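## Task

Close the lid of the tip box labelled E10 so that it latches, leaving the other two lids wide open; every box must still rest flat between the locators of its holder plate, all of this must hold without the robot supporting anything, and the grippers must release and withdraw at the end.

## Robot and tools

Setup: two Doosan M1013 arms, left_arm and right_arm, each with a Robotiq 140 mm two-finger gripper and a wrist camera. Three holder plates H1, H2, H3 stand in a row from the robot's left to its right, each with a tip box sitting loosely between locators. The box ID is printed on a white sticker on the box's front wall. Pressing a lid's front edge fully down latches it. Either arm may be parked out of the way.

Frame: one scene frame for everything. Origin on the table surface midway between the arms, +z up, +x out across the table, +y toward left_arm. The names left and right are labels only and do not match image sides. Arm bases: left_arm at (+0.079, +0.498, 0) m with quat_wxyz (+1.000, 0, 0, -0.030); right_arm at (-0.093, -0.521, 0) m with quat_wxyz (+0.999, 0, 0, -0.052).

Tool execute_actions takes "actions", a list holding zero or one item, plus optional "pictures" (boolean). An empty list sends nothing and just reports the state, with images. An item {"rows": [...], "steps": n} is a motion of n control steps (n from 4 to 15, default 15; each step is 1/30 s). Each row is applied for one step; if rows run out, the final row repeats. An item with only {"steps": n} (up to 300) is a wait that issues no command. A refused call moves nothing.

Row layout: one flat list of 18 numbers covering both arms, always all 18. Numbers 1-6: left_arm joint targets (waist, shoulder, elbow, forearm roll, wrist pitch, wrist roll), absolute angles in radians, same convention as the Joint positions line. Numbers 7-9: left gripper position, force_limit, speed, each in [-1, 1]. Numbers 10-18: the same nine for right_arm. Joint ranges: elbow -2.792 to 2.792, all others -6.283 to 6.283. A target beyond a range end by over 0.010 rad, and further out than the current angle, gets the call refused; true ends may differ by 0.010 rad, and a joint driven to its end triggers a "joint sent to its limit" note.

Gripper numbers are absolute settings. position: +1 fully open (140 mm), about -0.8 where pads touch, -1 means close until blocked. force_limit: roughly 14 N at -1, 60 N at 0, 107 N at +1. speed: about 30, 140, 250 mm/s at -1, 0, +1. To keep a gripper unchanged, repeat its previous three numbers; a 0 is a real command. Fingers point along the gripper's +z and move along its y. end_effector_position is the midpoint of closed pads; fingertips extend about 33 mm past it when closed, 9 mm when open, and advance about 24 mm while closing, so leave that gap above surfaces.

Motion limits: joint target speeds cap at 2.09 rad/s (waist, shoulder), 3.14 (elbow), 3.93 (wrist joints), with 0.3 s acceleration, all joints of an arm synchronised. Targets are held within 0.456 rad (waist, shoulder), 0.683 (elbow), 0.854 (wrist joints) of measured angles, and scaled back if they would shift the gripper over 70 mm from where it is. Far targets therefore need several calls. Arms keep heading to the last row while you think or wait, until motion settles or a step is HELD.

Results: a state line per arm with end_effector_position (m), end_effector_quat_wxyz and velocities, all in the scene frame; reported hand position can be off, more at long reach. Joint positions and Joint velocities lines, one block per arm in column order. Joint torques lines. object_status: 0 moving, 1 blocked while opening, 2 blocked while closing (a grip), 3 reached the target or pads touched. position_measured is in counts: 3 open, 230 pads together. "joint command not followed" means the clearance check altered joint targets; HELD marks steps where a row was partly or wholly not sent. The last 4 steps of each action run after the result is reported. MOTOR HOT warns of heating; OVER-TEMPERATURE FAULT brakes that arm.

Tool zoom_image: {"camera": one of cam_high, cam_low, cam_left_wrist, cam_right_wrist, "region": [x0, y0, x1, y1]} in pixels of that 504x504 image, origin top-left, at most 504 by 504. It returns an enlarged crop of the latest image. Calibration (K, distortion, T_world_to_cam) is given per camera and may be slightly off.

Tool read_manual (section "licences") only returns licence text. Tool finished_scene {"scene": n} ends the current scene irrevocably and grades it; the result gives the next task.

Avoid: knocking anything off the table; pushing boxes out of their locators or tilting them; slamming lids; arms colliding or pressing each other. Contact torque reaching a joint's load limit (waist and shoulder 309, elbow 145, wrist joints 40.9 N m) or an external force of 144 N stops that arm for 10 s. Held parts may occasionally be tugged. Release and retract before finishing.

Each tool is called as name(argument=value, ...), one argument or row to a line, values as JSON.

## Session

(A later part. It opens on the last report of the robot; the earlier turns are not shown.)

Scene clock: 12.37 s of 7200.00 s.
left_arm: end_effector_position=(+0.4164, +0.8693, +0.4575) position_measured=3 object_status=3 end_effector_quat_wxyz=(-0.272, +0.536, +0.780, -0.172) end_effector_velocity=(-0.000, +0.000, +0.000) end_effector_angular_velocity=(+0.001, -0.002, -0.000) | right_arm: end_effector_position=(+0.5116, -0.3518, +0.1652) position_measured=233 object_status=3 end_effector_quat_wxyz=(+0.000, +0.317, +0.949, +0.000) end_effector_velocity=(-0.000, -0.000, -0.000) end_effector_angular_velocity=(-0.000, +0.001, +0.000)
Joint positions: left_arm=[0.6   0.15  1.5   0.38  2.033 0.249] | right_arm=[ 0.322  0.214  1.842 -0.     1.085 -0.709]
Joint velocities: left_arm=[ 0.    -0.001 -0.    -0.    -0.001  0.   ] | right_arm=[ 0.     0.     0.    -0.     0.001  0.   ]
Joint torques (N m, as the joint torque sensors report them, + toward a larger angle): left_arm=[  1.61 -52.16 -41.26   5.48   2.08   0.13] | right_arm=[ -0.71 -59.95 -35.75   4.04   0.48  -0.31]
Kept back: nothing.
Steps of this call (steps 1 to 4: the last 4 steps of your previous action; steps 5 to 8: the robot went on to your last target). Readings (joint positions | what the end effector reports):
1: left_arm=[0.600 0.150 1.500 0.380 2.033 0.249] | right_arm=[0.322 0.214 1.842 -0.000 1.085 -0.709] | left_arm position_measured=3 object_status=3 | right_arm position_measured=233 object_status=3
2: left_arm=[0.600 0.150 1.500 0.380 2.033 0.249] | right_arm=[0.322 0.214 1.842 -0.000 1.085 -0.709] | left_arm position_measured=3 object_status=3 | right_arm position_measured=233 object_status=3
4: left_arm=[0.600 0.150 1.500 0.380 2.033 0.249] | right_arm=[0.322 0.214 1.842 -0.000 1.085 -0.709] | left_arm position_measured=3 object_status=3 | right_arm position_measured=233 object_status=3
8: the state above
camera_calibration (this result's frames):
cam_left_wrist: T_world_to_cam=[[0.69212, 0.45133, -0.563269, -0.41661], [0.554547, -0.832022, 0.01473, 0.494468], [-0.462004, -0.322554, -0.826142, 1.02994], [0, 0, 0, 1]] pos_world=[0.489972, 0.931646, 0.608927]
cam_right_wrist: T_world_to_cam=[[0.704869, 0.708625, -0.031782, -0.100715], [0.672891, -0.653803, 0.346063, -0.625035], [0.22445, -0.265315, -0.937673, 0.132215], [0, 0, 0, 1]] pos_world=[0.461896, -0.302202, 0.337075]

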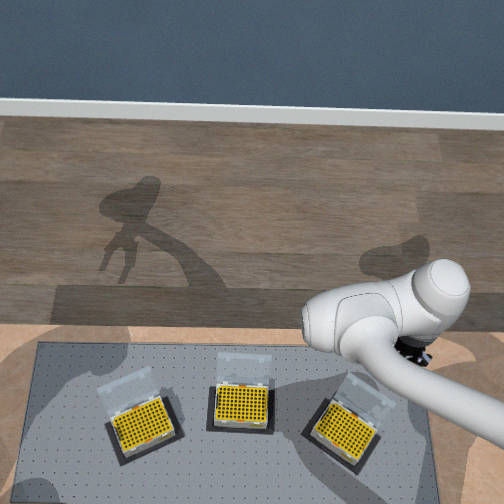

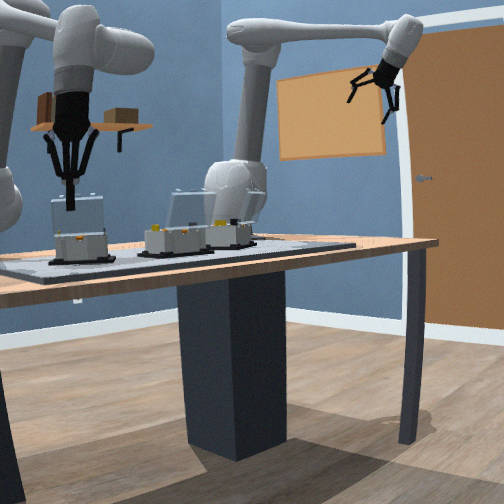

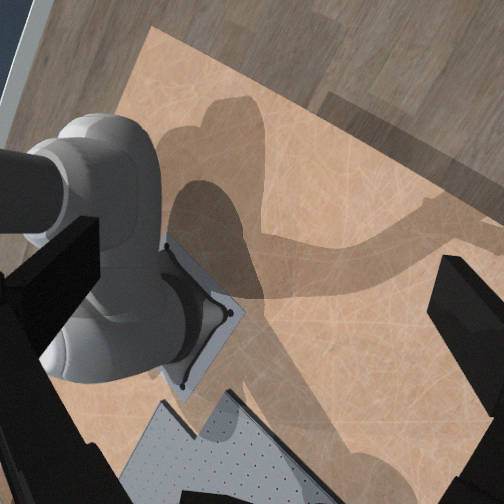

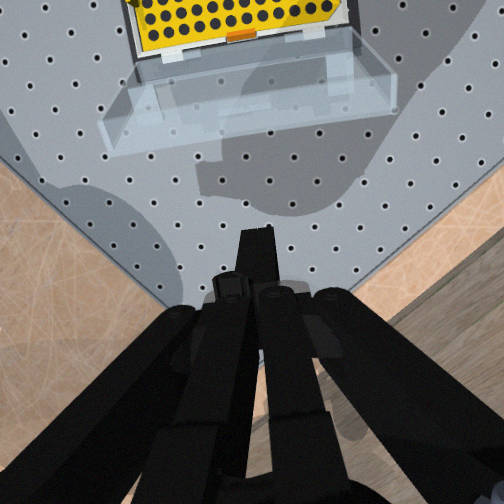

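Matches scene 1's view. Sweep.

execute_actions(
  actions=[
    {"rows":[[0.6,0.15,1.5,0.38,2.033,0.249,1,0,0,0.355,0.194,1.869,0,1.078,-0.676,-0.85,0,0],[0.6,0.15,1.5,0.38,2.033,0.249,1,0,0,0.355,0.194,1.869,0,1.078,-0.676,-0.85,0,0],[0.6,0.15,1.5,0.38,2.033,0.249,1,0,0,0.355,0.194,1.869,0,1.078,-0.676,-0.85,0,0],[0.6,0.15,1.5,0.38,2.033,0.249,1,0,0,0.389,0.175,1.895,0,1.071,-0.642,-0.85,0,0],[0.6,0.15,1.5,0.38,2.033,0.249,1,0,0,0.389,0.175,1.895,0,1.071,-0.642,-0.85,0,0],[0.6,0.15,1.5,0.38,2.033,0.249,1,0,0,0.389,0.175,1.895,0,1.071,-0.642,-0.85,0,0],[0.6,0.15,1.5,0.38,2.033,0.249,1,0,0,0.422,0.155,1.922,0,1.064,-0.609,-0.85,0,0],[0.6,0.15,1.5,0.38,2.033,0.249,1,0,0,0.422,0.155,1.922,0,1.064,-0.609,-0.85,0,0],[0.6,0.15,1.5,0.38,2.033,0.249,1,0,0,0.422,0.155,1.922,0,1.064,-0.609,-0.85,0,0],[0.6,0.15,1.5,0.38,2.033,0.249,1,0,0,0.456,0.136,1.948,0,1.058,-0.575,-0.85,0,0]],"steps":15},
  ],
)

execute_actions(
  actions=[
    {"steps":12},
  ],
  pictures=true,
)

Scene clock: 14.73 s of 7200.00 s.
left_arm: end_effector_position=(+0.4164, +0.8693, +0.4575) position_measured=3 object_status=3 end_effector_quat_wxyz=(-0.272, +0.536, +0.780, -0.172) end_effector_velocity=(-0.000, +0.000, -0.000) end_effector_angular_velocity=(-0.001, +0.001, +0.000) | right_arm: end_effector_position=(+0.4476, -0.3021, +0.1611) position_measured=233 object_status=3 end_effector_quat_wxyz=(+0.000, +0.317, +0.949, +0.000) end_effector_velocity=(-0.239, +0.156, -0.022) end_effector_angular_velocity=(-0.007, +0.020, +0.002)
Joint positions: left_arm=[0.6   0.15  1.5   0.38  2.033 0.249] | right_arm=[ 0.43   0.151  1.928  0.     1.063 -0.601]
Joint velocities: left_arm=[ 0.     0.001 -0.    -0.     0.001  0.001] | right_arm=[ 0.385 -0.216  0.302  0.    -0.064  0.383]
Joint torques (N m, as the joint torque sensors report them, + toward a larger angle): left_arm=[  3.11 -52.11 -41.09   5.24   1.78   0.29] | right_arm=[ 15.84 -71.48 -30.29   3.72   1.12  -0.45]
Steps of this call (steps 1 to 15: the robot went on to your last target; steps 16 to 60: nothing new was sent; steps 61 to 71: the first 11 steps of this action). Readings (joint positions | what the end effector reports):
61: left_arm=[0.600 0.150 1.500 0.380 2.033 0.249] | right_arm=[0.323 0.214 1.843 0.000 1.085 -0.709] | left_arm position_measured=3 object_status=3 | right_arm position_measured=233 object_status=3
62: left_arm=[0.600 0.150 1.500 0.380 2.033 0.249] | right_arm=[0.329 0.210 1.848 0.000 1.083 -0.703] | left_arm position_measured=3 object_status=3 | right_arm position_measured=233 object_status=3
64: left_arm=[0.600 0.150 1.500 0.380 2.033 0.249] | right_arm=[0.351 0.197 1.865 0.000 1.079 -0.681] | left_arm position_measured=3 object_status=3 | right_arm position_measured=233 object_status=3
68: left_arm=[0.600 0.150 1.500 0.380 2.033 0.249] | right_arm=[0.396 0.171 1.901 0.000 1.069 -0.635] | left_arm position_measured=3 object_status=3 | right_arm position_measured=233 object_status=3
71: the state above

Scene clock: 15.13 s of 7200.00 s.
left_arm: end_effector_position=(+0.4164, +0.8693, +0.4575) position_measured=3 object_status=3 end_effector_quat_wxyz=(-0.272, +0.536, +0.780, -0.172) end_effector_velocity=(+0.000, -0.000, -0.001) end_effector_angular_velocity=(+0.000, +0.001, -0.000) | right_arm: end_effector_position=(+0.4316, -0.2917, +0.1598) position_measured=233 object_status=3 end_effector_quat_wxyz=(-0.000, +0.317, +0.949, -0.000) end_effector_velocity=(+0.000, +0.000, +0.000) end_effector_angular_velocity=(+0.000, -0.000, +0.001)
Joint positions: left_arm=[0.6   0.15  1.5   0.38  2.033 0.249] | right_arm=[ 0.456  0.136  1.948  0.     1.058 -0.575]
Joint velocities: left_arm=[-0.001  0.001  0.001 -0.    -0.    -0.001] | right_arm=[ 0.    -0.    -0.    -0.    -0.    -0.001]
Joint torques (N m, as the joint torque sensors report them, + toward a larger angle): left_arm=[  2.75 -49.68 -41.94   5.28   1.63   0.24] | right_arm=[ -0.79 -50.78 -35.64   3.82   0.39  -0.32]
Kept back: nothing.
Steps of this call (steps 1 to 4: the last 4 steps of your previous action; steps 5 to 12: the robot went on to your last target). Readings (joint positions | what the end effector reports):
1: left_arm=[0.600 0.150 1.500 0.380 2.033 0.249] | right_arm=[0.442 0.144 1.937 0.000 1.061 -0.589] | left_arm position_measured=3 object_status=3 | right_arm position_measured=233 object_status=3
2: left_arm=[0.600 0.150 1.500 0.380 2.033 0.249] | right_arm=[0.451 0.139 1.944 0.000 1.059 -0.581] | left_arm position_measured=3 object_status=3 | right_arm position_measured=233 object_status=3
4: left_arm=[0.600 0.150 1.500 0.380 2.033 0.249] | right_arm=[0.456 0.136 1.947 0.000 1.058 -0.576] | left_arm position_measured=3 object_status=3 | right_arm position_measured=233 object_status=3
8: left_arm=[0.600 0.150 1.500 0.380 2.033 0.249] | right_arm=[0.456 0.136 1.948 0.000 1.058 -0.575] | left_arm position_measured=3 object_status=3 | right_arm position_measured=233 object_status=3
12: the state above
camera_calibration (this result's frames):
cam_left_wrist: T_world_to_cam=[[0.69212, 0.45133, -0.563269, -0.41661], [0.554547, -0.832022, 0.01473, 0.494468], [-0.462004, -0.322554, -0.826142, 1.02994], [0, 0, 0, 1]] pos_world=[0.489972, 0.931646, 0.608927]
cam_right_wrist: T_world_to_cam=[[0.704873, 0.70858, -0.0326781, -0.0869577], [0.673216, -0.65376, 0.34551, -0.530068], [0.223458, -0.26554, -0.937846, 0.161484], [0, 0, 0, 1]] pos_world=[0.38206, -0.242041, 0.33175]

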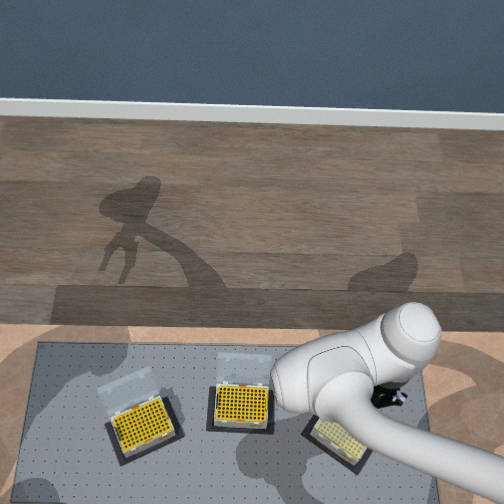

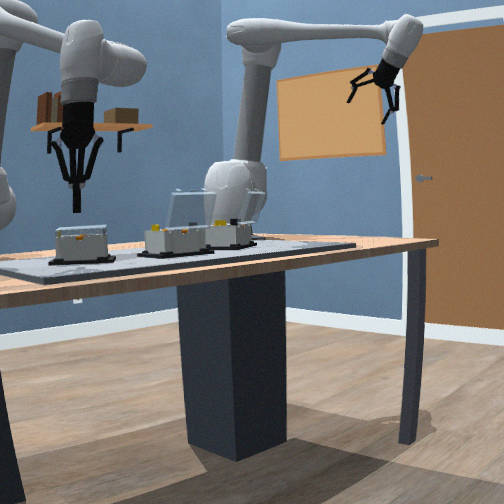

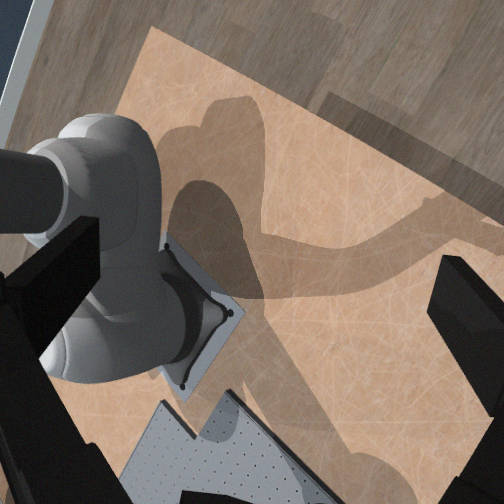

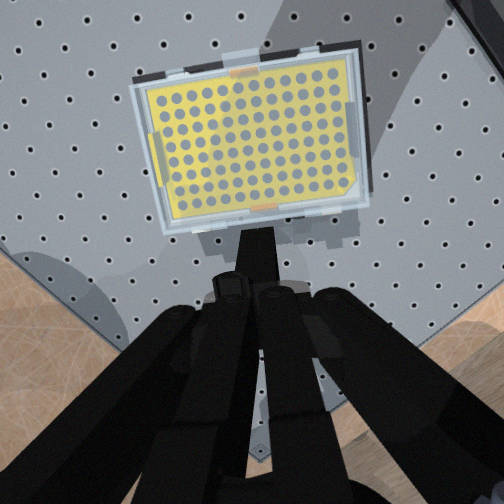

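execute_actions(
  actions=[
    {"rows":[[0.6,0.15,1.5,0.38,2.033,0.249,1,0,0,0.570,0.087,2.004,0,1.051,-0.461,-0.85,0,0],[0.6,0.15,1.5,0.38,2.033,0.249,1,0,0,0.570,0.087,2.004,0,1.051,-0.461,-0.85,0,0],[0.6,0.15,1.5,0.38,2.033,0.249,1,0,0,0.570,0.087,2.004,0,1.051,-0.461,-0.85,0,0],[0.6,0.15,1.5,0.38,2.033,0.249,1,0,0,0.570,0.087,2.004,0,1.051,-0.461,-0.85,0,0],[0.6,0.15,1.5,0.38,2.033,0.249,1,0,0,0.570,0.087,2.004,0,1.051,-0.461,-0.85,0,0],[0.6,0.15,1.5,0.38,2.033,0.249,1,0,0,0.570,0.087,2.004,0,1.051,-0.461,-0.85,0,0],[0.6,0.15,1.5,0.38,2.033,0.249,1,0,0,0.570,0.087,2.004,0,1.051,-0.461,-0.85,0,0],[0.6,0.15,1.5,0.38,2.033,0.249,1,0,0,0.570,0.087,2.004,0,1.051,-0.461,-0.85,0,0],[0.6,0.15,1.5,0.38,2.033,0.249,1,0,0,0.570,0.113,2.032,0,0.9965,-0.461,-0.85,0,0]],"steps":15},
  ],
)

execute_actions(
  actions=[
    {"steps":12},
  ],
  pictures=true,
)

zoom_image(
  camera="cam_low",
  region=[30, 180, 150, 280],
)

Scene clock: 15.83 s of 7200.00 s.
left_arm: end_effector_position=(+0.4164, +0.8693, +0.4575) position_measured=3 object_status=3 end_effector_quat_wxyz=(-0.272, +0.536, +0.780, -0.172) end_effector_velocity=(-0.000, -0.000, -0.000) end_effector_angular_velocity=(-0.002, +0.001, +0.001) | right_arm: end_effector_position=(+0.3739, -0.2477, +0.1434) position_measured=233 object_status=3 end_effector_quat_wxyz=(+0.000, +0.317, +0.949, +0.000) end_effector_velocity=(-0.019, -0.010, -0.297) end_effector_angular_velocity=(-0.029, +0.058, -0.003)
Joint positions: left_arm=[0.6   0.15  1.5   0.38  2.033 0.249] | right_arm=[ 0.57   0.102  2.021  0.     1.018 -0.461]
Joint velocities: left_arm=[ 0.     0.     0.001 -0.001  0.001 -0.   ] | right_arm=[-0.     0.28   0.307 -0.    -0.521  0.002]
Joint torques (N m, as the joint torque sensors report them, + toward a larger angle): left_arm=[  2.81 -49.32 -42.65   5.37   1.7    0.37] | right_arm=[  1.28 -39.   -30.31   3.6    0.62  -0.57]
Steps of this call (steps 1 to 10: the robot went on to your last target; steps 11 to 21: the first 11 steps of this action). Readings (joint positions | what the end effector reports):
11: left_arm=[0.600 0.150 1.500 0.380 2.033 0.249] | right_arm=[0.457 0.136 1.948 0.000 1.058 -0.574] | left_arm position_measured=3 object_status=3 | right_arm position_measured=233 object_status=3
12: left_arm=[0.600 0.150 1.500 0.380 2.033 0.249] | right_arm=[0.463 0.133 1.951 0.000 1.058 -0.568] | left_arm position_measured=3 object_status=3 | right_arm position_measured=233 object_status=3
14: left_arm=[0.600 0.150 1.500 0.380 2.033 0.249] | right_arm=[0.498 0.118 1.969 0.000 1.055 -0.532] | left_arm position_measured=3 object_status=3 | right_arm position_measured=233 object_status=3
18: left_arm=[0.600 0.150 1.500 0.380 2.033 0.249] | right_arm=[0.569 0.088 2.003 0.000 1.051 -0.463] | left_arm position_measured=3 object_status=3 | right_arm position_measured=233 object_status=3
21: the state above

Scene clock: 16.23 s of 7200.00 s.
left_arm: end_effector_position=(+0.4164, +0.8693, +0.4575) position_measured=3 object_status=3 end_effector_quat_wxyz=(-0.272, +0.536, +0.780, -0.172) end_effector_velocity=(-0.000, -0.000, -0.000) end_effector_angular_velocity=(-0.001, +0.001, -0.001) | right_arm: end_effector_position=(+0.3739, -0.2477, +0.1324) position_measured=233 object_status=3 end_effector_quat_wxyz=(+0.000, +0.317, +0.949, +0.000) end_effector_velocity=(+0.000, +0.000, +0.000) end_effector_angular_velocity=(+0.000, -0.000, -0.000)
Joint positions: left_arm=[0.6   0.15  1.5   0.38  2.033 0.249] | right_arm=[ 0.57   0.113  2.032  0.     0.997 -0.461]
Joint velocities: left_arm=[-0.    -0.     0.001  0.     0.001  0.002] | right_arm=[-0.     0.    -0.001 -0.     0.    -0.   ]
Joint torques (N m, as the joint torque sensors report them, + toward a larger angle): left_arm=[  3.22 -50.35 -42.     5.2    1.74   0.13] | right_arm=[ -0.08 -46.21 -34.22   3.72   0.46  -0.41]
Kept back: nothing.
Steps of this call (steps 1 to 4: the last 4 steps of your previous action; steps 5 to 12: the robot went on to your last target). Readings (joint positions | what the end effector reports):
1: left_arm=[0.600 0.150 1.500 0.380 2.033 0.249] | right_arm=[0.570 0.110 2.029 0.000 1.004 -0.461] | left_arm position_measured=3 object_status=3 | right_arm position_measured=233 object_status=3
2: left_arm=[0.600 0.150 1.500 0.380 2.033 0.249] | right_arm=[0.570 0.112 2.031 0.000 0.999 -0.461] | left_arm position_measured=3 object_status=3 | right_arm position_measured=233 object_status=3
4: left_arm=[0.600 0.150 1.500 0.380 2.033 0.249] | right_arm=[0.570 0.113 2.032 0.000 0.997 -0.461] | left_arm position_measured=3 object_status=3 | right_arm position_measured=233 object_status=3
8: left_arm=[0.600 0.150 1.500 0.380 2.033 0.249] | right_arm=[0.570 0.113 2.032 0.000 0.997 -0.461] | left_arm position_measured=3 object_status=3 | right_arm position_measured=233 object_status=3
12: the state above
camera_calibration (this result's frames):
cam_left_wrist: T_world_to_cam=[[0.69212, 0.45133, -0.563269, -0.41661], [0.554547, -0.832022, 0.0147299, 0.494468], [-0.462004, -0.322554, -0.826142, 1.02994], [0, 0, 0, 1]] pos_world=[0.489972, 0.931647, 0.608927]
cam_right_wrist: T_world_to_cam=[[0.704868, 0.708609, -0.0321741, -0.0783873], [0.673069, -0.65382, 0.345684, -0.452973], [0.223919, -0.265317, -0.937799, 0.160258], [0, 0, 0, 1]] pos_world=[0.32425, -0.198098, 0.304354]

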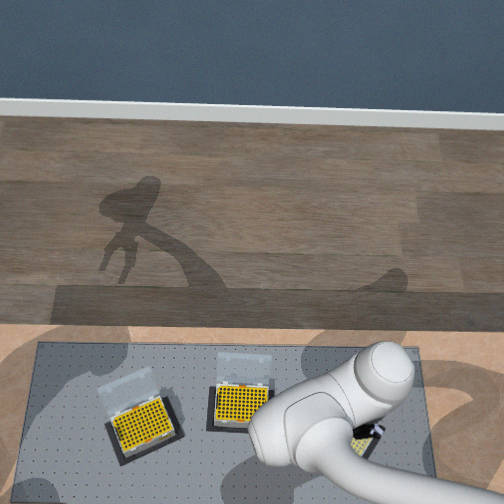

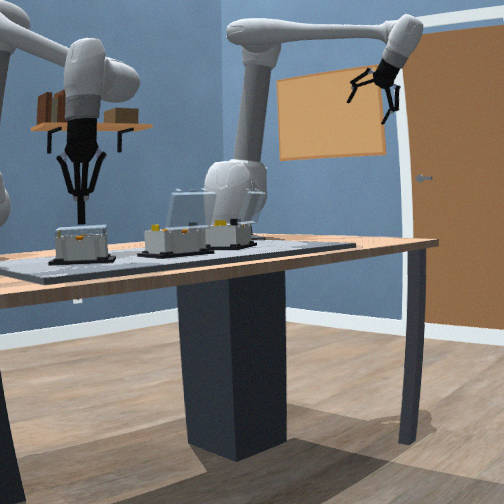

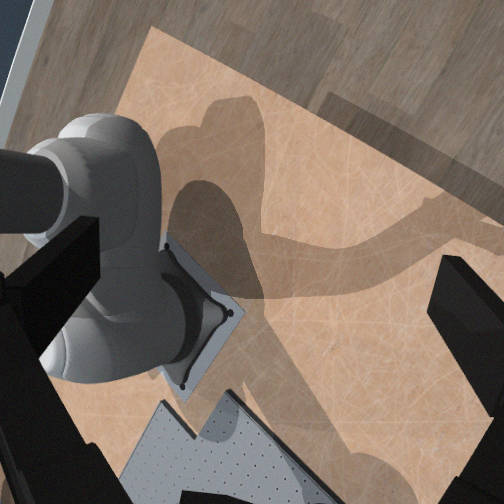

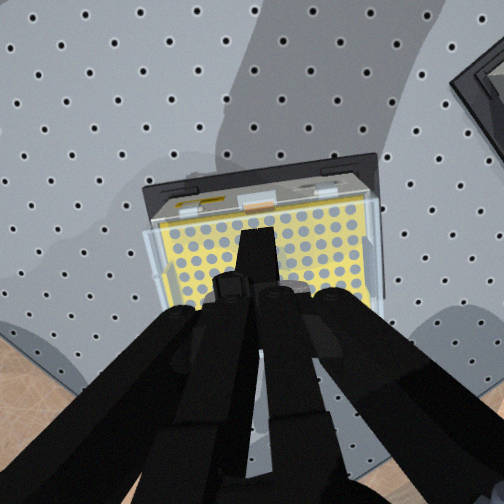

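Region (30, 180, 150, 280) of cam_low's 504x504 image, scaled by 4.200, with more detail than that image has.

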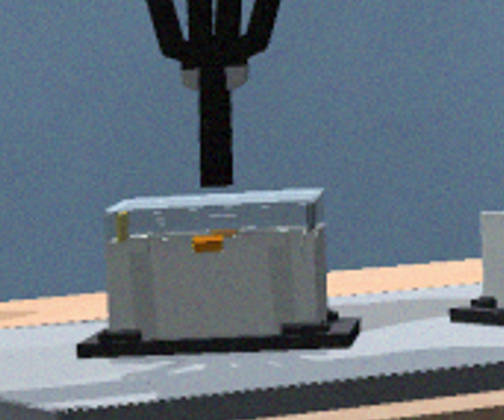

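execute_actions(
  actions=[
    {"rows":[[0.6,0.15,1.5,0.38,2.033,0.249,1,0,0,0.5815,0.1084,2.0372,0,0.996,-0.4495,-0.85,0,0],[0.6,0.15,1.5,0.38,2.033,0.249,1,0,0,0.5815,0.1084,2.0372,0,0.996,-0.4495,-0.85,0,0],[0.6,0.15,1.5,0.38,2.033,0.249,1,0,0,0.5815,0.1084,2.0372,0,0.996,-0.4495,-0.85,0,0],[0.6,0.15,1.5,0.38,2.033,0.249,1,0,0,0.5815,0.1084,2.0372,0,0.996,-0.4495,-0.85,0,0],[0.6,0.15,1.5,0.38,2.033,0.249,1,0,0,0.5815,0.1084,2.0372,0,0.996,-0.4495,-0.85,0,0],[0.6,0.15,1.5,0.38,2.033,0.249,1,0,0,0.5815,0.1115,2.0405,0,0.9897,-0.4495,-0.85,0,0],[0.6,0.15,1.5,0.38,2.033,0.249,1,0,0,0.5815,0.1115,2.0405,0,0.9897,-0.4495,-0.85,0,0],[0.6,0.15,1.5,0.38,2.033,0.249,1,0,0,0.5815,0.1115,2.0405,0,0.9897,-0.4495,-0.85,0,0],[0.6,0.15,1.5,0.38,2.033,0.249,1,0,0,0.5815,0.1145,2.0438,0,0.9833,-0.4495,-0.85,0,0]],"steps":15},
  ],
)

execute_actions(
  actions=[
    {"steps":8},
  ],
  pictures=true,
)

zoom_image(
  camera="cam_low",
  region=[30, 180, 150, 280],
)

Scene clock: 16.93 s of 7200.00 s.
left_arm: end_effector_position=(+0.4164, +0.8693, +0.4575) position_measured=3 object_status=3 end_effector_quat_wxyz=(-0.272, +0.536, +0.780, -0.172) end_effector_velocity=(+0.001, +0.000, -0.001) end_effector_angular_velocity=(+0.000, -0.001, -0.001) | right_arm: end_effector_position=(+0.3678, -0.2439, +0.1267) position_measured=233 object_status=3 end_effector_quat_wxyz=(-0.000, +0.317, +0.949, -0.000) end_effector_velocity=(+0.000, +0.001, -0.015) end_effector_angular_velocity=(+0.000, -0.000, -0.001)
Joint positions: left_arm=[0.6   0.15  1.5   0.38  2.033 0.249] | right_arm=[ 0.581  0.114  2.043 -0.     0.985 -0.45 ]
Joint velocities: left_arm=[-0.     0.001 -0.    -0.001 -0.002  0.   ] | right_arm=[ 0.001  0.016  0.015 -0.    -0.031  0.002]
Joint torques (N m, as the joint torque sensors report them, + toward a larger angle): left_arm=[  2.34 -53.82 -41.12   5.45   1.78   0.2 ] | right_arm=[ -0.43 -54.92 -35.49   4.07   0.34  -0.45]
Steps of this call (steps 1 to 10: the robot went on to your last target; steps 11 to 21: the first 11 steps of this action). Readings (joint positions | what the end effector reports):
11: left_arm=[0.600 0.150 1.500 0.380 2.033 0.249] | right_arm=[0.571 0.113 2.032 0.000 0.996 -0.460] | left_arm position_measured=3 object_status=3 | right_arm position_measured=233 object_status=3
12: left_arm=[0.600 0.150 1.500 0.380 2.033 0.249] | right_arm=[0.575 0.111 2.034 0.000 0.996 -0.456] | left_arm position_measured=3 object_status=3 | right_arm position_measured=233 object_status=3
14: left_arm=[0.600 0.150 1.500 0.380 2.033 0.249] | right_arm=[0.580 0.109 2.037 0.000 0.996 -0.450] | left_arm position_measured=3 object_status=3 | right_arm position_measured=233 object_status=3
18: left_arm=[0.600 0.150 1.500 0.380 2.033 0.249] | right_arm=[0.581 0.111 2.040 -0.000 0.991 -0.450] | left_arm position_measured=3 object_status=3 | right_arm position_measured=233 object_status=3
21: the state above

Scene clock: 17.20 s of 7200.00 s.
left_arm: end_effector_position=(+0.4164, +0.8693, +0.4575) position_measured=3 object_status=3 end_effector_quat_wxyz=(-0.272, +0.536, +0.780, -0.172) end_effector_velocity=(+0.001, +0.001, -0.001) end_effector_angular_velocity=(+0.001, -0.000, -0.000) | right_arm: end_effector_position=(+0.3679, -0.2439, +0.1261) position_measured=233 object_status=3 end_effector_quat_wxyz=(+0.000, +0.317, +0.949, -0.000) end_effector_velocity=(+0.000, +0.000, -0.000) end_effector_angular_velocity=(+0.000, -0.001, -0.000)
Joint positions: left_arm=[0.6   0.15  1.5   0.38  2.033 0.249] | right_arm=[ 0.581  0.114  2.044 -0.     0.983 -0.45 ]
Joint velocities: left_arm=[ 0.001  0.001  0.     0.001 -0.003 -0.   ] | right_arm=[-0.     0.    -0.     0.    -0.001  0.   ]
Joint torques (N m, as the joint torque sensors report them, + toward a larger angle): left_arm=[  1.2  -48.83 -42.86   5.23   1.71   0.18] | right_arm=[ -1.06 -46.29 -32.95   3.49   0.16  -0.34]
Kept back: nothing.
Steps of this call (steps 1 to 4: the last 4 steps of your previous action; steps 5 to 8: the robot went on to your last target). Readings (joint positions | what the end effector reports):
1: left_arm=[0.600 0.150 1.500 0.380 2.033 0.249] | right_arm=[0.581 0.114 2.044 -0.000 0.984 -0.450] | left_arm position_measured=3 object_status=3 | right_arm position_measured=233 object_status=3
2: left_arm=[0.600 0.150 1.500 0.380 2.033 0.249] | right_arm=[0.581 0.114 2.044 -0.000 0.984 -0.450] | left_arm position_measured=3 object_status=3 | right_arm position_measured=233 object_status=3
4: left_arm=[0.600 0.150 1.500 0.380 2.033 0.249] | right_arm=[0.581 0.114 2.044 -0.000 0.983 -0.450] | left_arm position_measured=3 object_status=3 | right_arm position_measured=233 object_status=3
8: the state above
camera_calibration (this result's frames):
cam_left_wrist: T_world_to_cam=[[0.69212, 0.45133, -0.563269, -0.41661], [0.554547, -0.832022, 0.0147299, 0.494468], [-0.462004, -0.322554, -0.826142, 1.02994], [0, 0, 0, 1]] pos_world=[0.489972, 0.931647, 0.608927]
cam_right_wrist: T_world_to_cam=[[0.704842, 0.708628, -0.0322977, -0.0770687], [0.673109, -0.653755, 0.34573, -0.444251], [0.223879, -0.265425, -0.937778, 0.156675], [0, 0, 0, 1]] pos_world=[0.318275, -0.194233, 0.298028]

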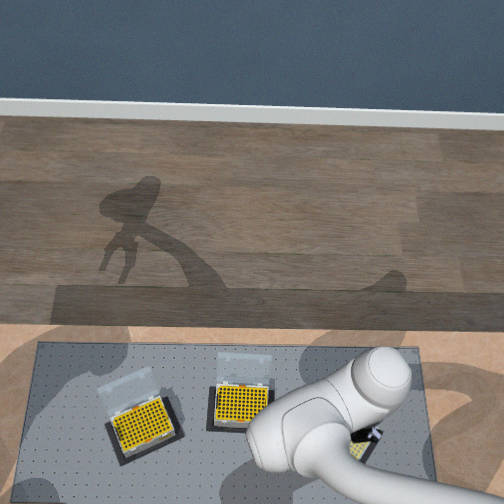

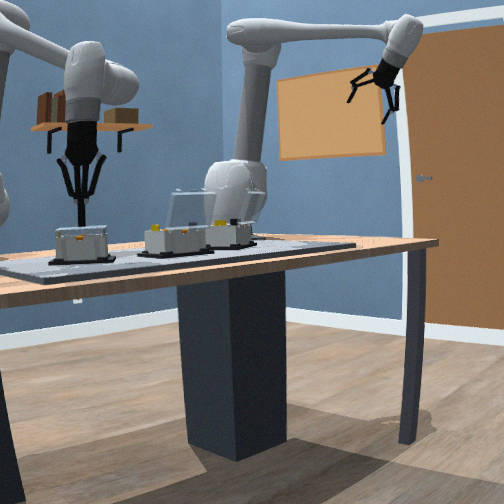

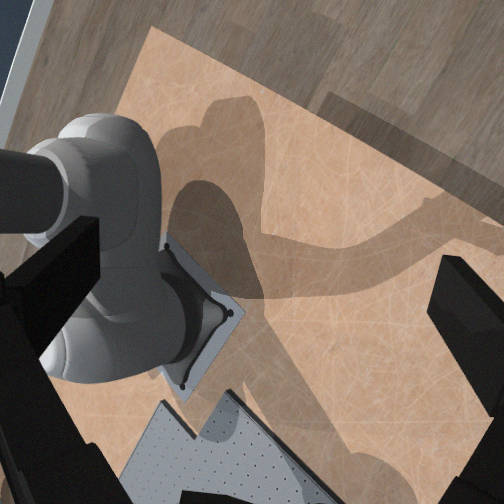

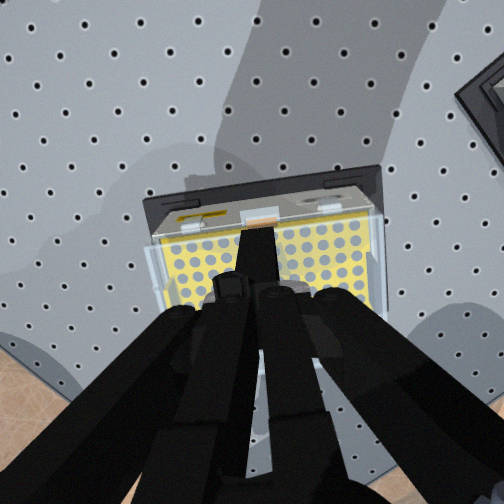

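Region (30, 180, 150, 280) of cam_low's 504x504 image, scaled by 4.200, with more detail than that image has.

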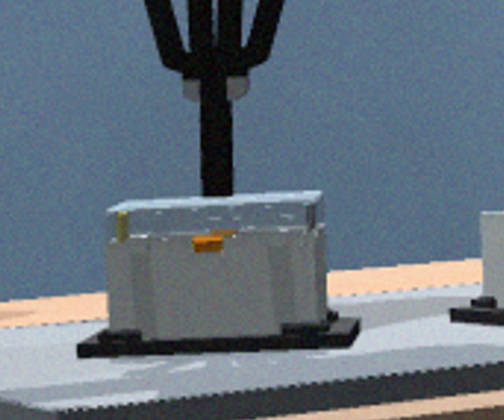

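execute_actions(
  actions=[
    {"rows":[[0.6,0.15,1.5,0.38,2.033,0.249,1,0,0,0.5815,0.1155,2.0448,0,0.9813,-0.4495,-0.85,0,0]],"steps":15},
  ],
)

Scene clock: 17.67 s of 7200.00 s.
left_arm: end_effector_position=(+0.4164, +0.8693, +0.4575) position_measured=3 object_status=3 end_effector_quat_wxyz=(-0.272, +0.536, +0.780, -0.172) end_effector_velocity=(-0.000, -0.000, -0.000) end_effector_angular_velocity=(+0.001, -0.001, +0.002) | right_arm: end_effector_position=(+0.3679, -0.2439, +0.1251) position_measured=233 object_status=3 end_effector_quat_wxyz=(+0.000, +0.317, +0.949, -0.000) end_effector_velocity=(+0.000, +0.000, +0.000) end_effector_angular_velocity=(+0.000, -0.000, +0.000)
Joint positions: left_arm=[0.6   0.15  1.5   0.38  2.033 0.249] | right_arm=[ 0.582  0.116  2.045 -0.     0.981 -0.449]
Joint velocities: left_arm=[ 0.    -0.     0.    -0.    -0.    -0.002] | right_arm=[ 0.  0. -0.  0.  0.  0.]
Joint torques (N m, as the joint torque sensors report them, + toward a larger angle): left_arm=[  0.41 -51.03 -42.63   5.11   1.73   0.18] | right_arm=[ -1.13 -46.82 -33.73   3.75   0.3   -0.39]
Steps of this call (steps 1 to 3: the robot went on to your last target; steps 4 to 14: the first 11 steps of this action). Readings (joint positions | what the end effector reports):
4: left_arm=[0.600 0.150 1.500 0.380 2.033 0.249] | right_arm=[0.581 0.115 2.044 -0.000 0.983 -0.450] | left_arm position_measured=3 object_status=3 | right_arm position_measured=233 object_status=3
5: left_arm=[0.600 0.150 1.500 0.380 2.033 0.249] | right_arm=[0.582 0.115 2.044 -0.000 0.982 -0.449] | left_arm position_measured=3 object_status=3 | right_arm position_measured=233 object_status=3
7: left_arm=[0.600 0.150 1.500 0.380 2.033 0.249] | right_arm=[0.582 0.115 2.045 -0.000 0.981 -0.449] | left_arm position_measured=3 object_status=3 | right_arm position_measured=233 object_status=3
11: left_arm=[0.600 0.150 1.500 0.380 2.033 0.249] | right_arm=[0.582 0.116 2.045 -0.000 0.981 -0.449] | left_arm position_measured=3 object_status=3 | right_arm position_measured=233 object_status=3
14: the state above

execute_actions(
  actions=[
    {"rows":[[0.6,0.15,1.5,0.38,2.033,0.249,1,0,0,0.5815,0.1165,2.0458,0,0.9793,-0.4495,-0.85,0,0]],"steps":15},
  ],
)

Scene clock: 18.17 s of 7200.00 s.
left_arm: end_effector_position=(+0.4164, +0.8693, +0.4575) position_measured=3 object_status=3 end_effector_quat_wxyz=(-0.272, +0.536, +0.780, -0.172) end_effector_velocity=(-0.000, +0.000, +0.000) end_effector_angular_velocity=(+0.000, +0.002, +0.001) | right_arm: end_effector_position=(+0.3679, -0.2439, +0.1241) position_measured=233 object_status=3 end_effector_quat_wxyz=(+0.000, +0.317, +0.949, -0.000) end_effector_velocity=(-0.000, -0.000, -0.000) end_effector_angular_velocity=(-0.000, +0.000, +0.002)
Joint positions: left_arm=[0.6   0.15  1.5   0.38  2.033 0.249] | right_arm=[ 0.582  0.116  2.046 -0.     0.979 -0.449]
Joint velocities: left_arm=[-0.     0.    -0.     0.001  0.002 -0.   ] | right_arm=[-0.    -0.     0.001 -0.    -0.    -0.002]
Joint torques (N m, as the joint torque sensors report them, + toward a larger angle): left_arm=[  2.46 -54.02 -41.17   5.15   1.77   0.5 ] | right_arm=[ -1.06 -47.91 -33.45   3.72   0.38  -0.31]
Steps of this call (steps 1 to 4: the last 4 steps of your previous action; steps 5 to 15: the first 11 steps of this action). Readings (joint positions | what the end effector reports):
5: left_arm=[0.600 0.150 1.500 0.380 2.033 0.249] | right_arm=[0.582 0.116 2.045 -0.000 0.981 -0.449] | left_arm position_measured=3 object_status=3 | right_arm position_measured=233 object_status=3
6: left_arm=[0.600 0.150 1.500 0.380 2.033 0.249] | right_arm=[0.582 0.116 2.045 -0.000 0.980 -0.449] | left_arm position_measured=3 object_status=3 | right_arm position_measured=233 object_status=3
8: left_arm=[0.600 0.150 1.500 0.380 2.033 0.249] | right_arm=[0.582 0.116 2.046 -0.000 0.979 -0.449] | left_arm position_measured=3 object_status=3 | right_arm position_measured=233 object_status=3
12: left_arm=[0.600 0.150 1.500 0.380 2.033 0.249] | right_arm=[0.582 0.116 2.046 -0.000 0.979 -0.449] | left_arm position_measured=3 object_status=3 | right_arm position_measured=233 object_status=3
15: the state above

execute_actions(
  actions=[
    {"rows":[[0.6,0.15,1.5,0.38,2.033,0.249,1,0,0,0.5815,0.1175,2.0468,0,0.9773,-0.4495,-0.85,0,0]],"steps":15},
  ],
)

Scene clock: 18.70 s of 7200.00 s.
left_arm: end_effector_position=(+0.4164, +0.8693, +0.4575) position_measured=3 object_status=3 end_effector_quat_wxyz=(-0.272, +0.536, +0.780, -0.172) end_effector_velocity=(+0.000, -0.000, +0.000) end_effector_angular_velocity=(-0.002, +0.002, -0.001) | right_arm: end_effector_position=(+0.3679, -0.2439, +0.1232) position_measured=233 object_status=3 end_effector_quat_wxyz=(+0.000, +0.317, +0.949, +0.000) end_effector_velocity=(-0.000, -0.000, -0.000) end_effector_angular_velocity=(-0.001, +0.001, +0.000)
Joint positions: left_arm=[0.6   0.15  1.5   0.38  2.033 0.249] | right_arm=[ 0.582  0.117  2.047 -0.     0.977 -0.449]
Joint velocities: left_arm=[-0.001  0.001 -0.001  0.     0.002  0.001] | right_arm=[ 0.  0.  0. -0.  0. -0.]
Joint torques (N m, as the joint torque sensors report them, + toward a larger angle): left_arm=[  1.77 -51.56 -41.96   4.97   1.46   0.28] | right_arm=[ -0.99 -23.47 -18.7    3.33  -2.71  -0.34]
Steps of this call (steps 1 to 4: the last 4 steps of your previous action; step 5: the robot went on to your last target; steps 6 to 16: the first 11 steps of this action). Readings (joint positions | what the end effector reports):
6: left_arm=[0.600 0.150 1.500 0.380 2.033 0.249] | right_arm=[0.582 0.117 2.046 -0.000 0.979 -0.449] | left_arm position_measured=3 object_status=3 | right_arm position_measured=233 object_status=3
7: left_arm=[0.600 0.150 1.500 0.380 2.033 0.249] | right_arm=[0.582 0.117 2.046 -0.000 0.978 -0.449] | left_arm position_measured=3 object_status=3 | right_arm position_measured=233 object_status=3
9: left_arm=[0.600 0.150 1.500 0.380 2.033 0.249] | right_arm=[0.582 0.117 2.047 -0.000 0.978 -0.449] | left_arm position_measured=3 object_status=3 | right_arm position_measured=233 object_status=3
13: left_arm=[0.600 0.150 1.500 0.380 2.033 0.249] | right_arm=[0.582 0.117 2.047 -0.000 0.977 -0.449] | left_arm position_measured=3 object_status=3 | right_arm position_measured=233 object_status=3
16: the state above

execute_actions(
  actions=[
    {"rows":[[0.6,0.15,1.5,0.38,2.033,0.249,1,0,0,0.5815,0.1179,2.0472,0,0.9765,-0.4495,-0.85,0,0]],"steps":15},
  ],
  pictures=true,
)

zoom_image(
  camera="cam_low",
  region=[45, 210, 125, 270],
)

Scene clock: 19.30 s of 7200.00 s.
left_arm: end_effector_position=(+0.4164, +0.8693, +0.4575) position_measured=3 object_status=3 end_effector_quat_wxyz=(-0.272, +0.536, +0.780, -0.172) end_effector_velocity=(+0.001, -0.000, +0.000) end_effector_angular_velocity=(+0.001, -0.001, -0.001) | right_arm: end_effector_position=(+0.3679, -0.2439, +0.1227) position_measured=233 object_status=3 end_effector_quat_wxyz=(+0.000, +0.317, +0.949, +0.000) end_effector_velocity=(-0.000, -0.000, -0.000) end_effector_angular_velocity=(-0.000, +0.000, -0.000)
Joint positions: left_arm=[0.6   0.15  1.5   0.38  2.033 0.249] | right_arm=[ 0.582  0.118  2.047 -0.     0.977 -0.449]
Joint velocities: left_arm=[-0.001 -0.    -0.001 -0.    -0.001  0.   ] | right_arm=[-0.  0.  0.  0. -0.  0.]
Joint torques (N m, as the joint torque sensors report them, + toward a larger angle): left_arm=[  3.34 -51.34 -41.35   5.37   1.84   0.45] | right_arm=[-2.21 -1.25 -5.39  3.51 -5.32 -0.28]
Steps of this call (steps 1 to 4: the last 4 steps of your previous action; steps 5 to 7: the robot went on to your last target; steps 8 to 18: the first 11 steps of this action). Readings (joint positions | what the end effector reports):
8: left_arm=[0.600 0.150 1.500 0.380 2.033 0.249] | right_arm=[0.582 0.118 2.047 -0.000 0.977 -0.449] | left_arm position_measured=3 object_status=3 | right_arm position_measured=233 object_status=3
9: left_arm=[0.600 0.150 1.500 0.380 2.033 0.249] | right_arm=[0.582 0.118 2.047 -0.000 0.977 -0.449] | left_arm position_measured=3 object_status=3 | right_arm position_measured=233 object_status=3
11: left_arm=[0.600 0.150 1.500 0.380 2.033 0.249] | right_arm=[0.582 0.118 2.047 -0.000 0.977 -0.449] | left_arm position_measured=3 object_status=3 | right_arm position_measured=233 object_status=3
15: left_arm=[0.600 0.150 1.500 0.380 2.033 0.249] | right_arm=[0.582 0.118 2.047 -0.000 0.977 -0.449] | left_arm position_measured=3 object_status=3 | right_arm position_measured=233 object_status=3
18: the state above
camera_calibration (this result's frames):
cam_left_wrist: T_world_to_cam=[[0.69212, 0.45133, -0.563269, -0.41661], [0.554547, -0.832022, 0.0147299, 0.494468], [-0.462004, -0.322554, -0.826142, 1.02994], [0, 0, 0, 1]] pos_world=[0.489972, 0.931647, 0.608927]
cam_right_wrist: T_world_to_cam=[[0.70485, 0.708625, -0.0322092, -0.0771991], [0.673081, -0.653781, 0.345733, -0.443078], [0.223937, -0.26537, -0.93778, 0.153526], [0, 0, 0, 1]] pos_world=[0.318261, -0.19423, 0.294673]

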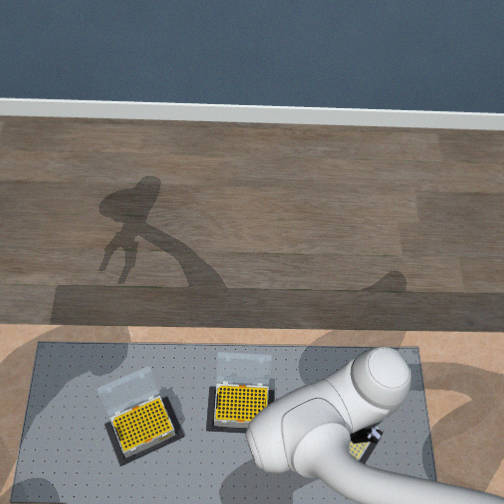

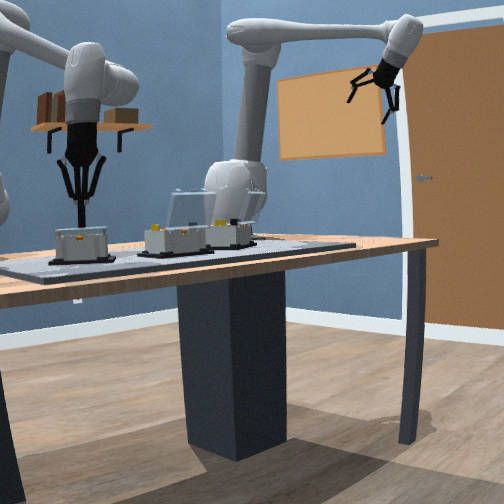

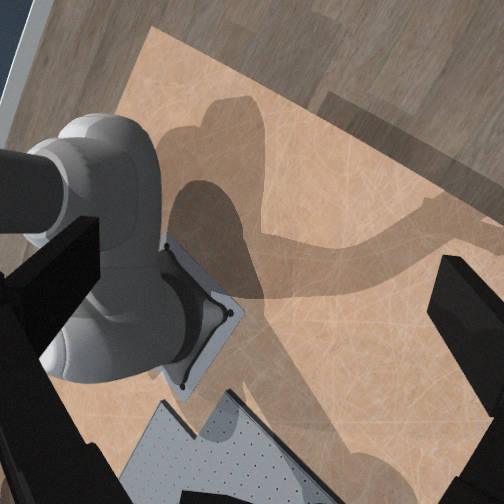

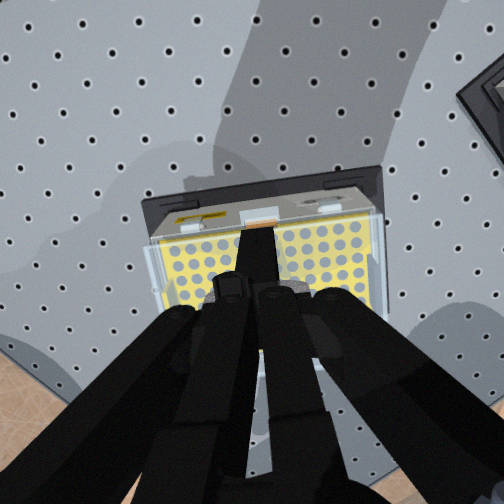

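Region (45, 210, 125, 270) of cam_low's 504x504 image, scaled by 6.300, with more detail than that image has; it fills the top 378 rows of this view, and the rest is white.

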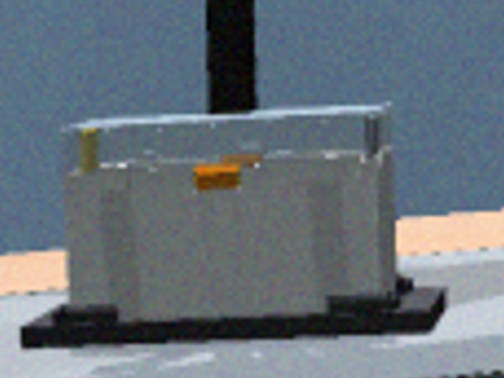

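~100 N against a hard stop. Lift away.

execute_actions(
  actions=[
    {"rows":[[0.6,0.15,1.5,0.38,2.033,0.249,1,0,0,0.5815,0.03,1.95,0,1.16,-0.4495,-0.85,0,0]],"steps":15},
  ],
)

execute_actions(
  actions=[
    {"steps":8},
  ],
  pictures=true,
)

Scene clock: 19.87 s of 7200.00 s.
left_arm: end_effector_position=(+0.4164, +0.8693, +0.4575) position_measured=3 object_status=3 end_effector_quat_wxyz=(-0.272, +0.536, +0.780, -0.172) end_effector_velocity=(+0.000, +0.000, -0.000) end_effector_angular_velocity=(-0.000, +0.001, +0.000) | right_arm: end_effector_position=(+0.3641, -0.2458, +0.2169) position_measured=233 object_status=3 end_effector_quat_wxyz=(+0.000, +0.317, +0.949, +0.000) end_effector_velocity=(+0.001, +0.001, +0.003) end_effector_angular_velocity=(+0.000, -0.001, -0.001)
Joint positions: left_arm=[0.6   0.15  1.5   0.38  2.033 0.249] | right_arm=[ 0.582  0.03   1.95   0.     1.16  -0.449]
Joint velocities: left_arm=[-0.     0.001 -0.001  0.     0.001  0.   ] | right_arm=[-0.    -0.001 -0.006 -0.     0.006  0.001]
Joint torques (N m, as the joint torque sensors report them, + toward a larger angle): left_arm=[  3.51 -49.75 -42.13   5.22   1.51   0.04] | right_arm=[ -0.6  -40.76 -37.25   4.01   0.76  -0.37]
Steps of this call (steps 1 to 4: the last 4 steps of your previous action; steps 5 to 6: the robot went on to your last target; steps 7 to 17: the first 11 steps of this action). Readings (joint positions | what the end effector reports):
7: left_arm=[0.600 0.150 1.500 0.380 2.033 0.249] | right_arm=[0.582 0.117 2.047 -0.000 0.977 -0.449] | left_arm position_measured=3 object_status=3 | right_arm position_measured=233 object_status=3
8: left_arm=[0.600 0.150 1.500 0.380 2.033 0.249] | right_arm=[0.582 0.113 2.042 -0.000 0.989 -0.449] | left_arm position_measured=3 object_status=3 | right_arm position_measured=233 object_status=3
10: left_arm=[0.600 0.150 1.500 0.380 2.033 0.249] | right_arm=[0.582 0.082 2.007 -0.000 1.054 -0.449] | left_arm position_measured=3 object_status=3 | right_arm position_measured=233 object_status=3
14: left_arm=[0.600 0.150 1.500 0.380 2.033 0.249] | right_arm=[0.582 0.032 1.952 0.000 1.155 -0.449] | left_arm position_measured=3 object_status=3 | right_arm position_measured=233 object_status=3
17: the state above

Scene clock: 20.13 s of 7200.00 s.
left_arm: end_effector_position=(+0.4164, +0.8693, +0.4575) position_measured=3 object_status=3 end_effector_quat_wxyz=(-0.272, +0.536, +0.780, -0.172) end_effector_velocity=(+0.000, +0.000, +0.000) end_effector_angular_velocity=(+0.001, +0.000, +0.001) | right_arm: end_effector_position=(+0.3642, -0.2457, +0.2173) position_measured=233 object_status=3 end_effector_quat_wxyz=(+0.000, +0.317, +0.949, +0.001) end_effector_velocity=(+0.000, -0.000, +0.001) end_effector_angular_velocity=(-0.001, -0.001, +0.002)
Joint positions: left_arm=[0.6   0.15  1.5   0.38  2.033 0.249] | right_arm=[ 0.582  0.03   1.95   0.     1.16  -0.449]
Joint velocities: left_arm=[ 0.     0.    -0.001  0.001  0.    -0.001] | right_arm=[ 0.    -0.    -0.001 -0.001  0.001 -0.001]
Joint torques (N m, as the joint torque sensors report them, + toward a larger angle): left_arm=[  1.17 -51.05 -41.92   5.37   1.63   0.06] | right_arm=[ -0.61 -41.69 -37.33   4.28   0.41  -0.41]
Kept back: nothing.
Steps of this call (steps 1 to 4: the last 4 steps of your previous action; steps 5 to 8: the robot went on to your last target). Readings (joint positions | what the end effector reports):
1: left_arm=[0.600 0.150 1.500 0.380 2.033 0.249] | right_arm=[0.582 0.030 1.950 0.000 1.160 -0.449] | left_arm position_measured=3 object_status=3 | right_arm position_measured=233 object_status=3
2: left_arm=[0.600 0.150 1.500 0.380 2.033 0.249] | right_arm=[0.582 0.030 1.950 0.000 1.160 -0.449] | left_arm position_measured=3 object_status=3 | right_arm position_measured=233 object_status=3
4: left_arm=[0.600 0.150 1.500 0.380 2.033 0.249] | right_arm=[0.582 0.030 1.950 0.000 1.160 -0.449] | left_arm position_measured=3 object_status=3 | right_arm position_measured=233 object_status=3
8: the state above
camera_calibration (this result's frames):
cam_left_wrist: T_world_to_cam=[[0.69212, 0.45133, -0.563269, -0.41661], [0.554547, -0.832022, 0.0147299, 0.494468], [-0.462004, -0.322554, -0.826142, 1.02994], [0, 0, 0, 1]] pos_world=[0.489972, 0.931646, 0.608927]
cam_right_wrist: T_world_to_cam=[[0.704915, 0.708623, -0.0307994, -0.0705591], [0.672633, -0.654073, 0.346053, -0.474459], [0.225076, -0.264655, -0.937709, 0.242253], [0, 0, 0, 1]] pos_world=[0.31435, -0.196218, 0.389178]

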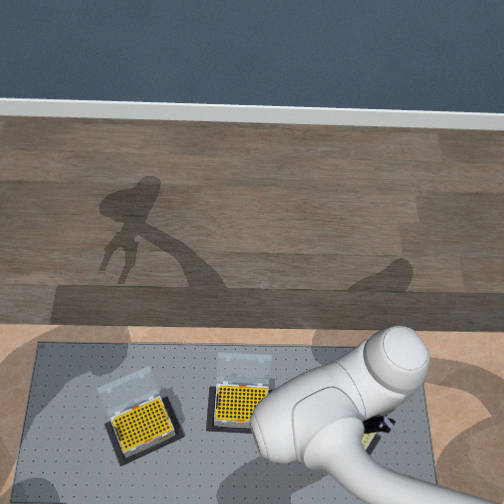

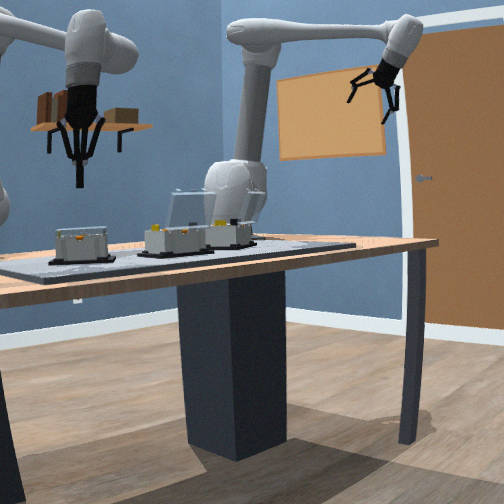

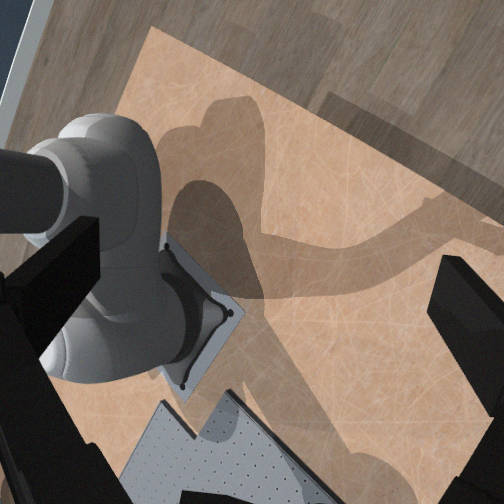

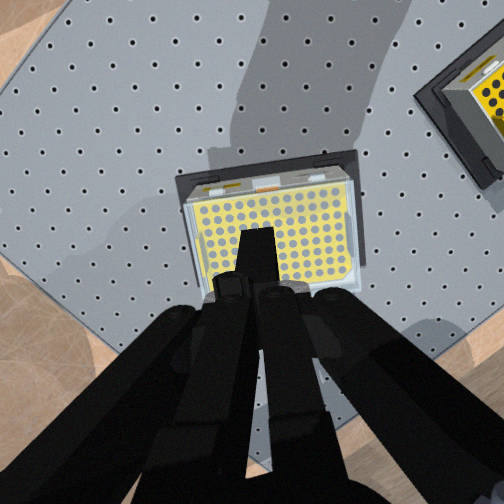

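finished_scene(
  scene=2,
)

The scene is finished: the task was done.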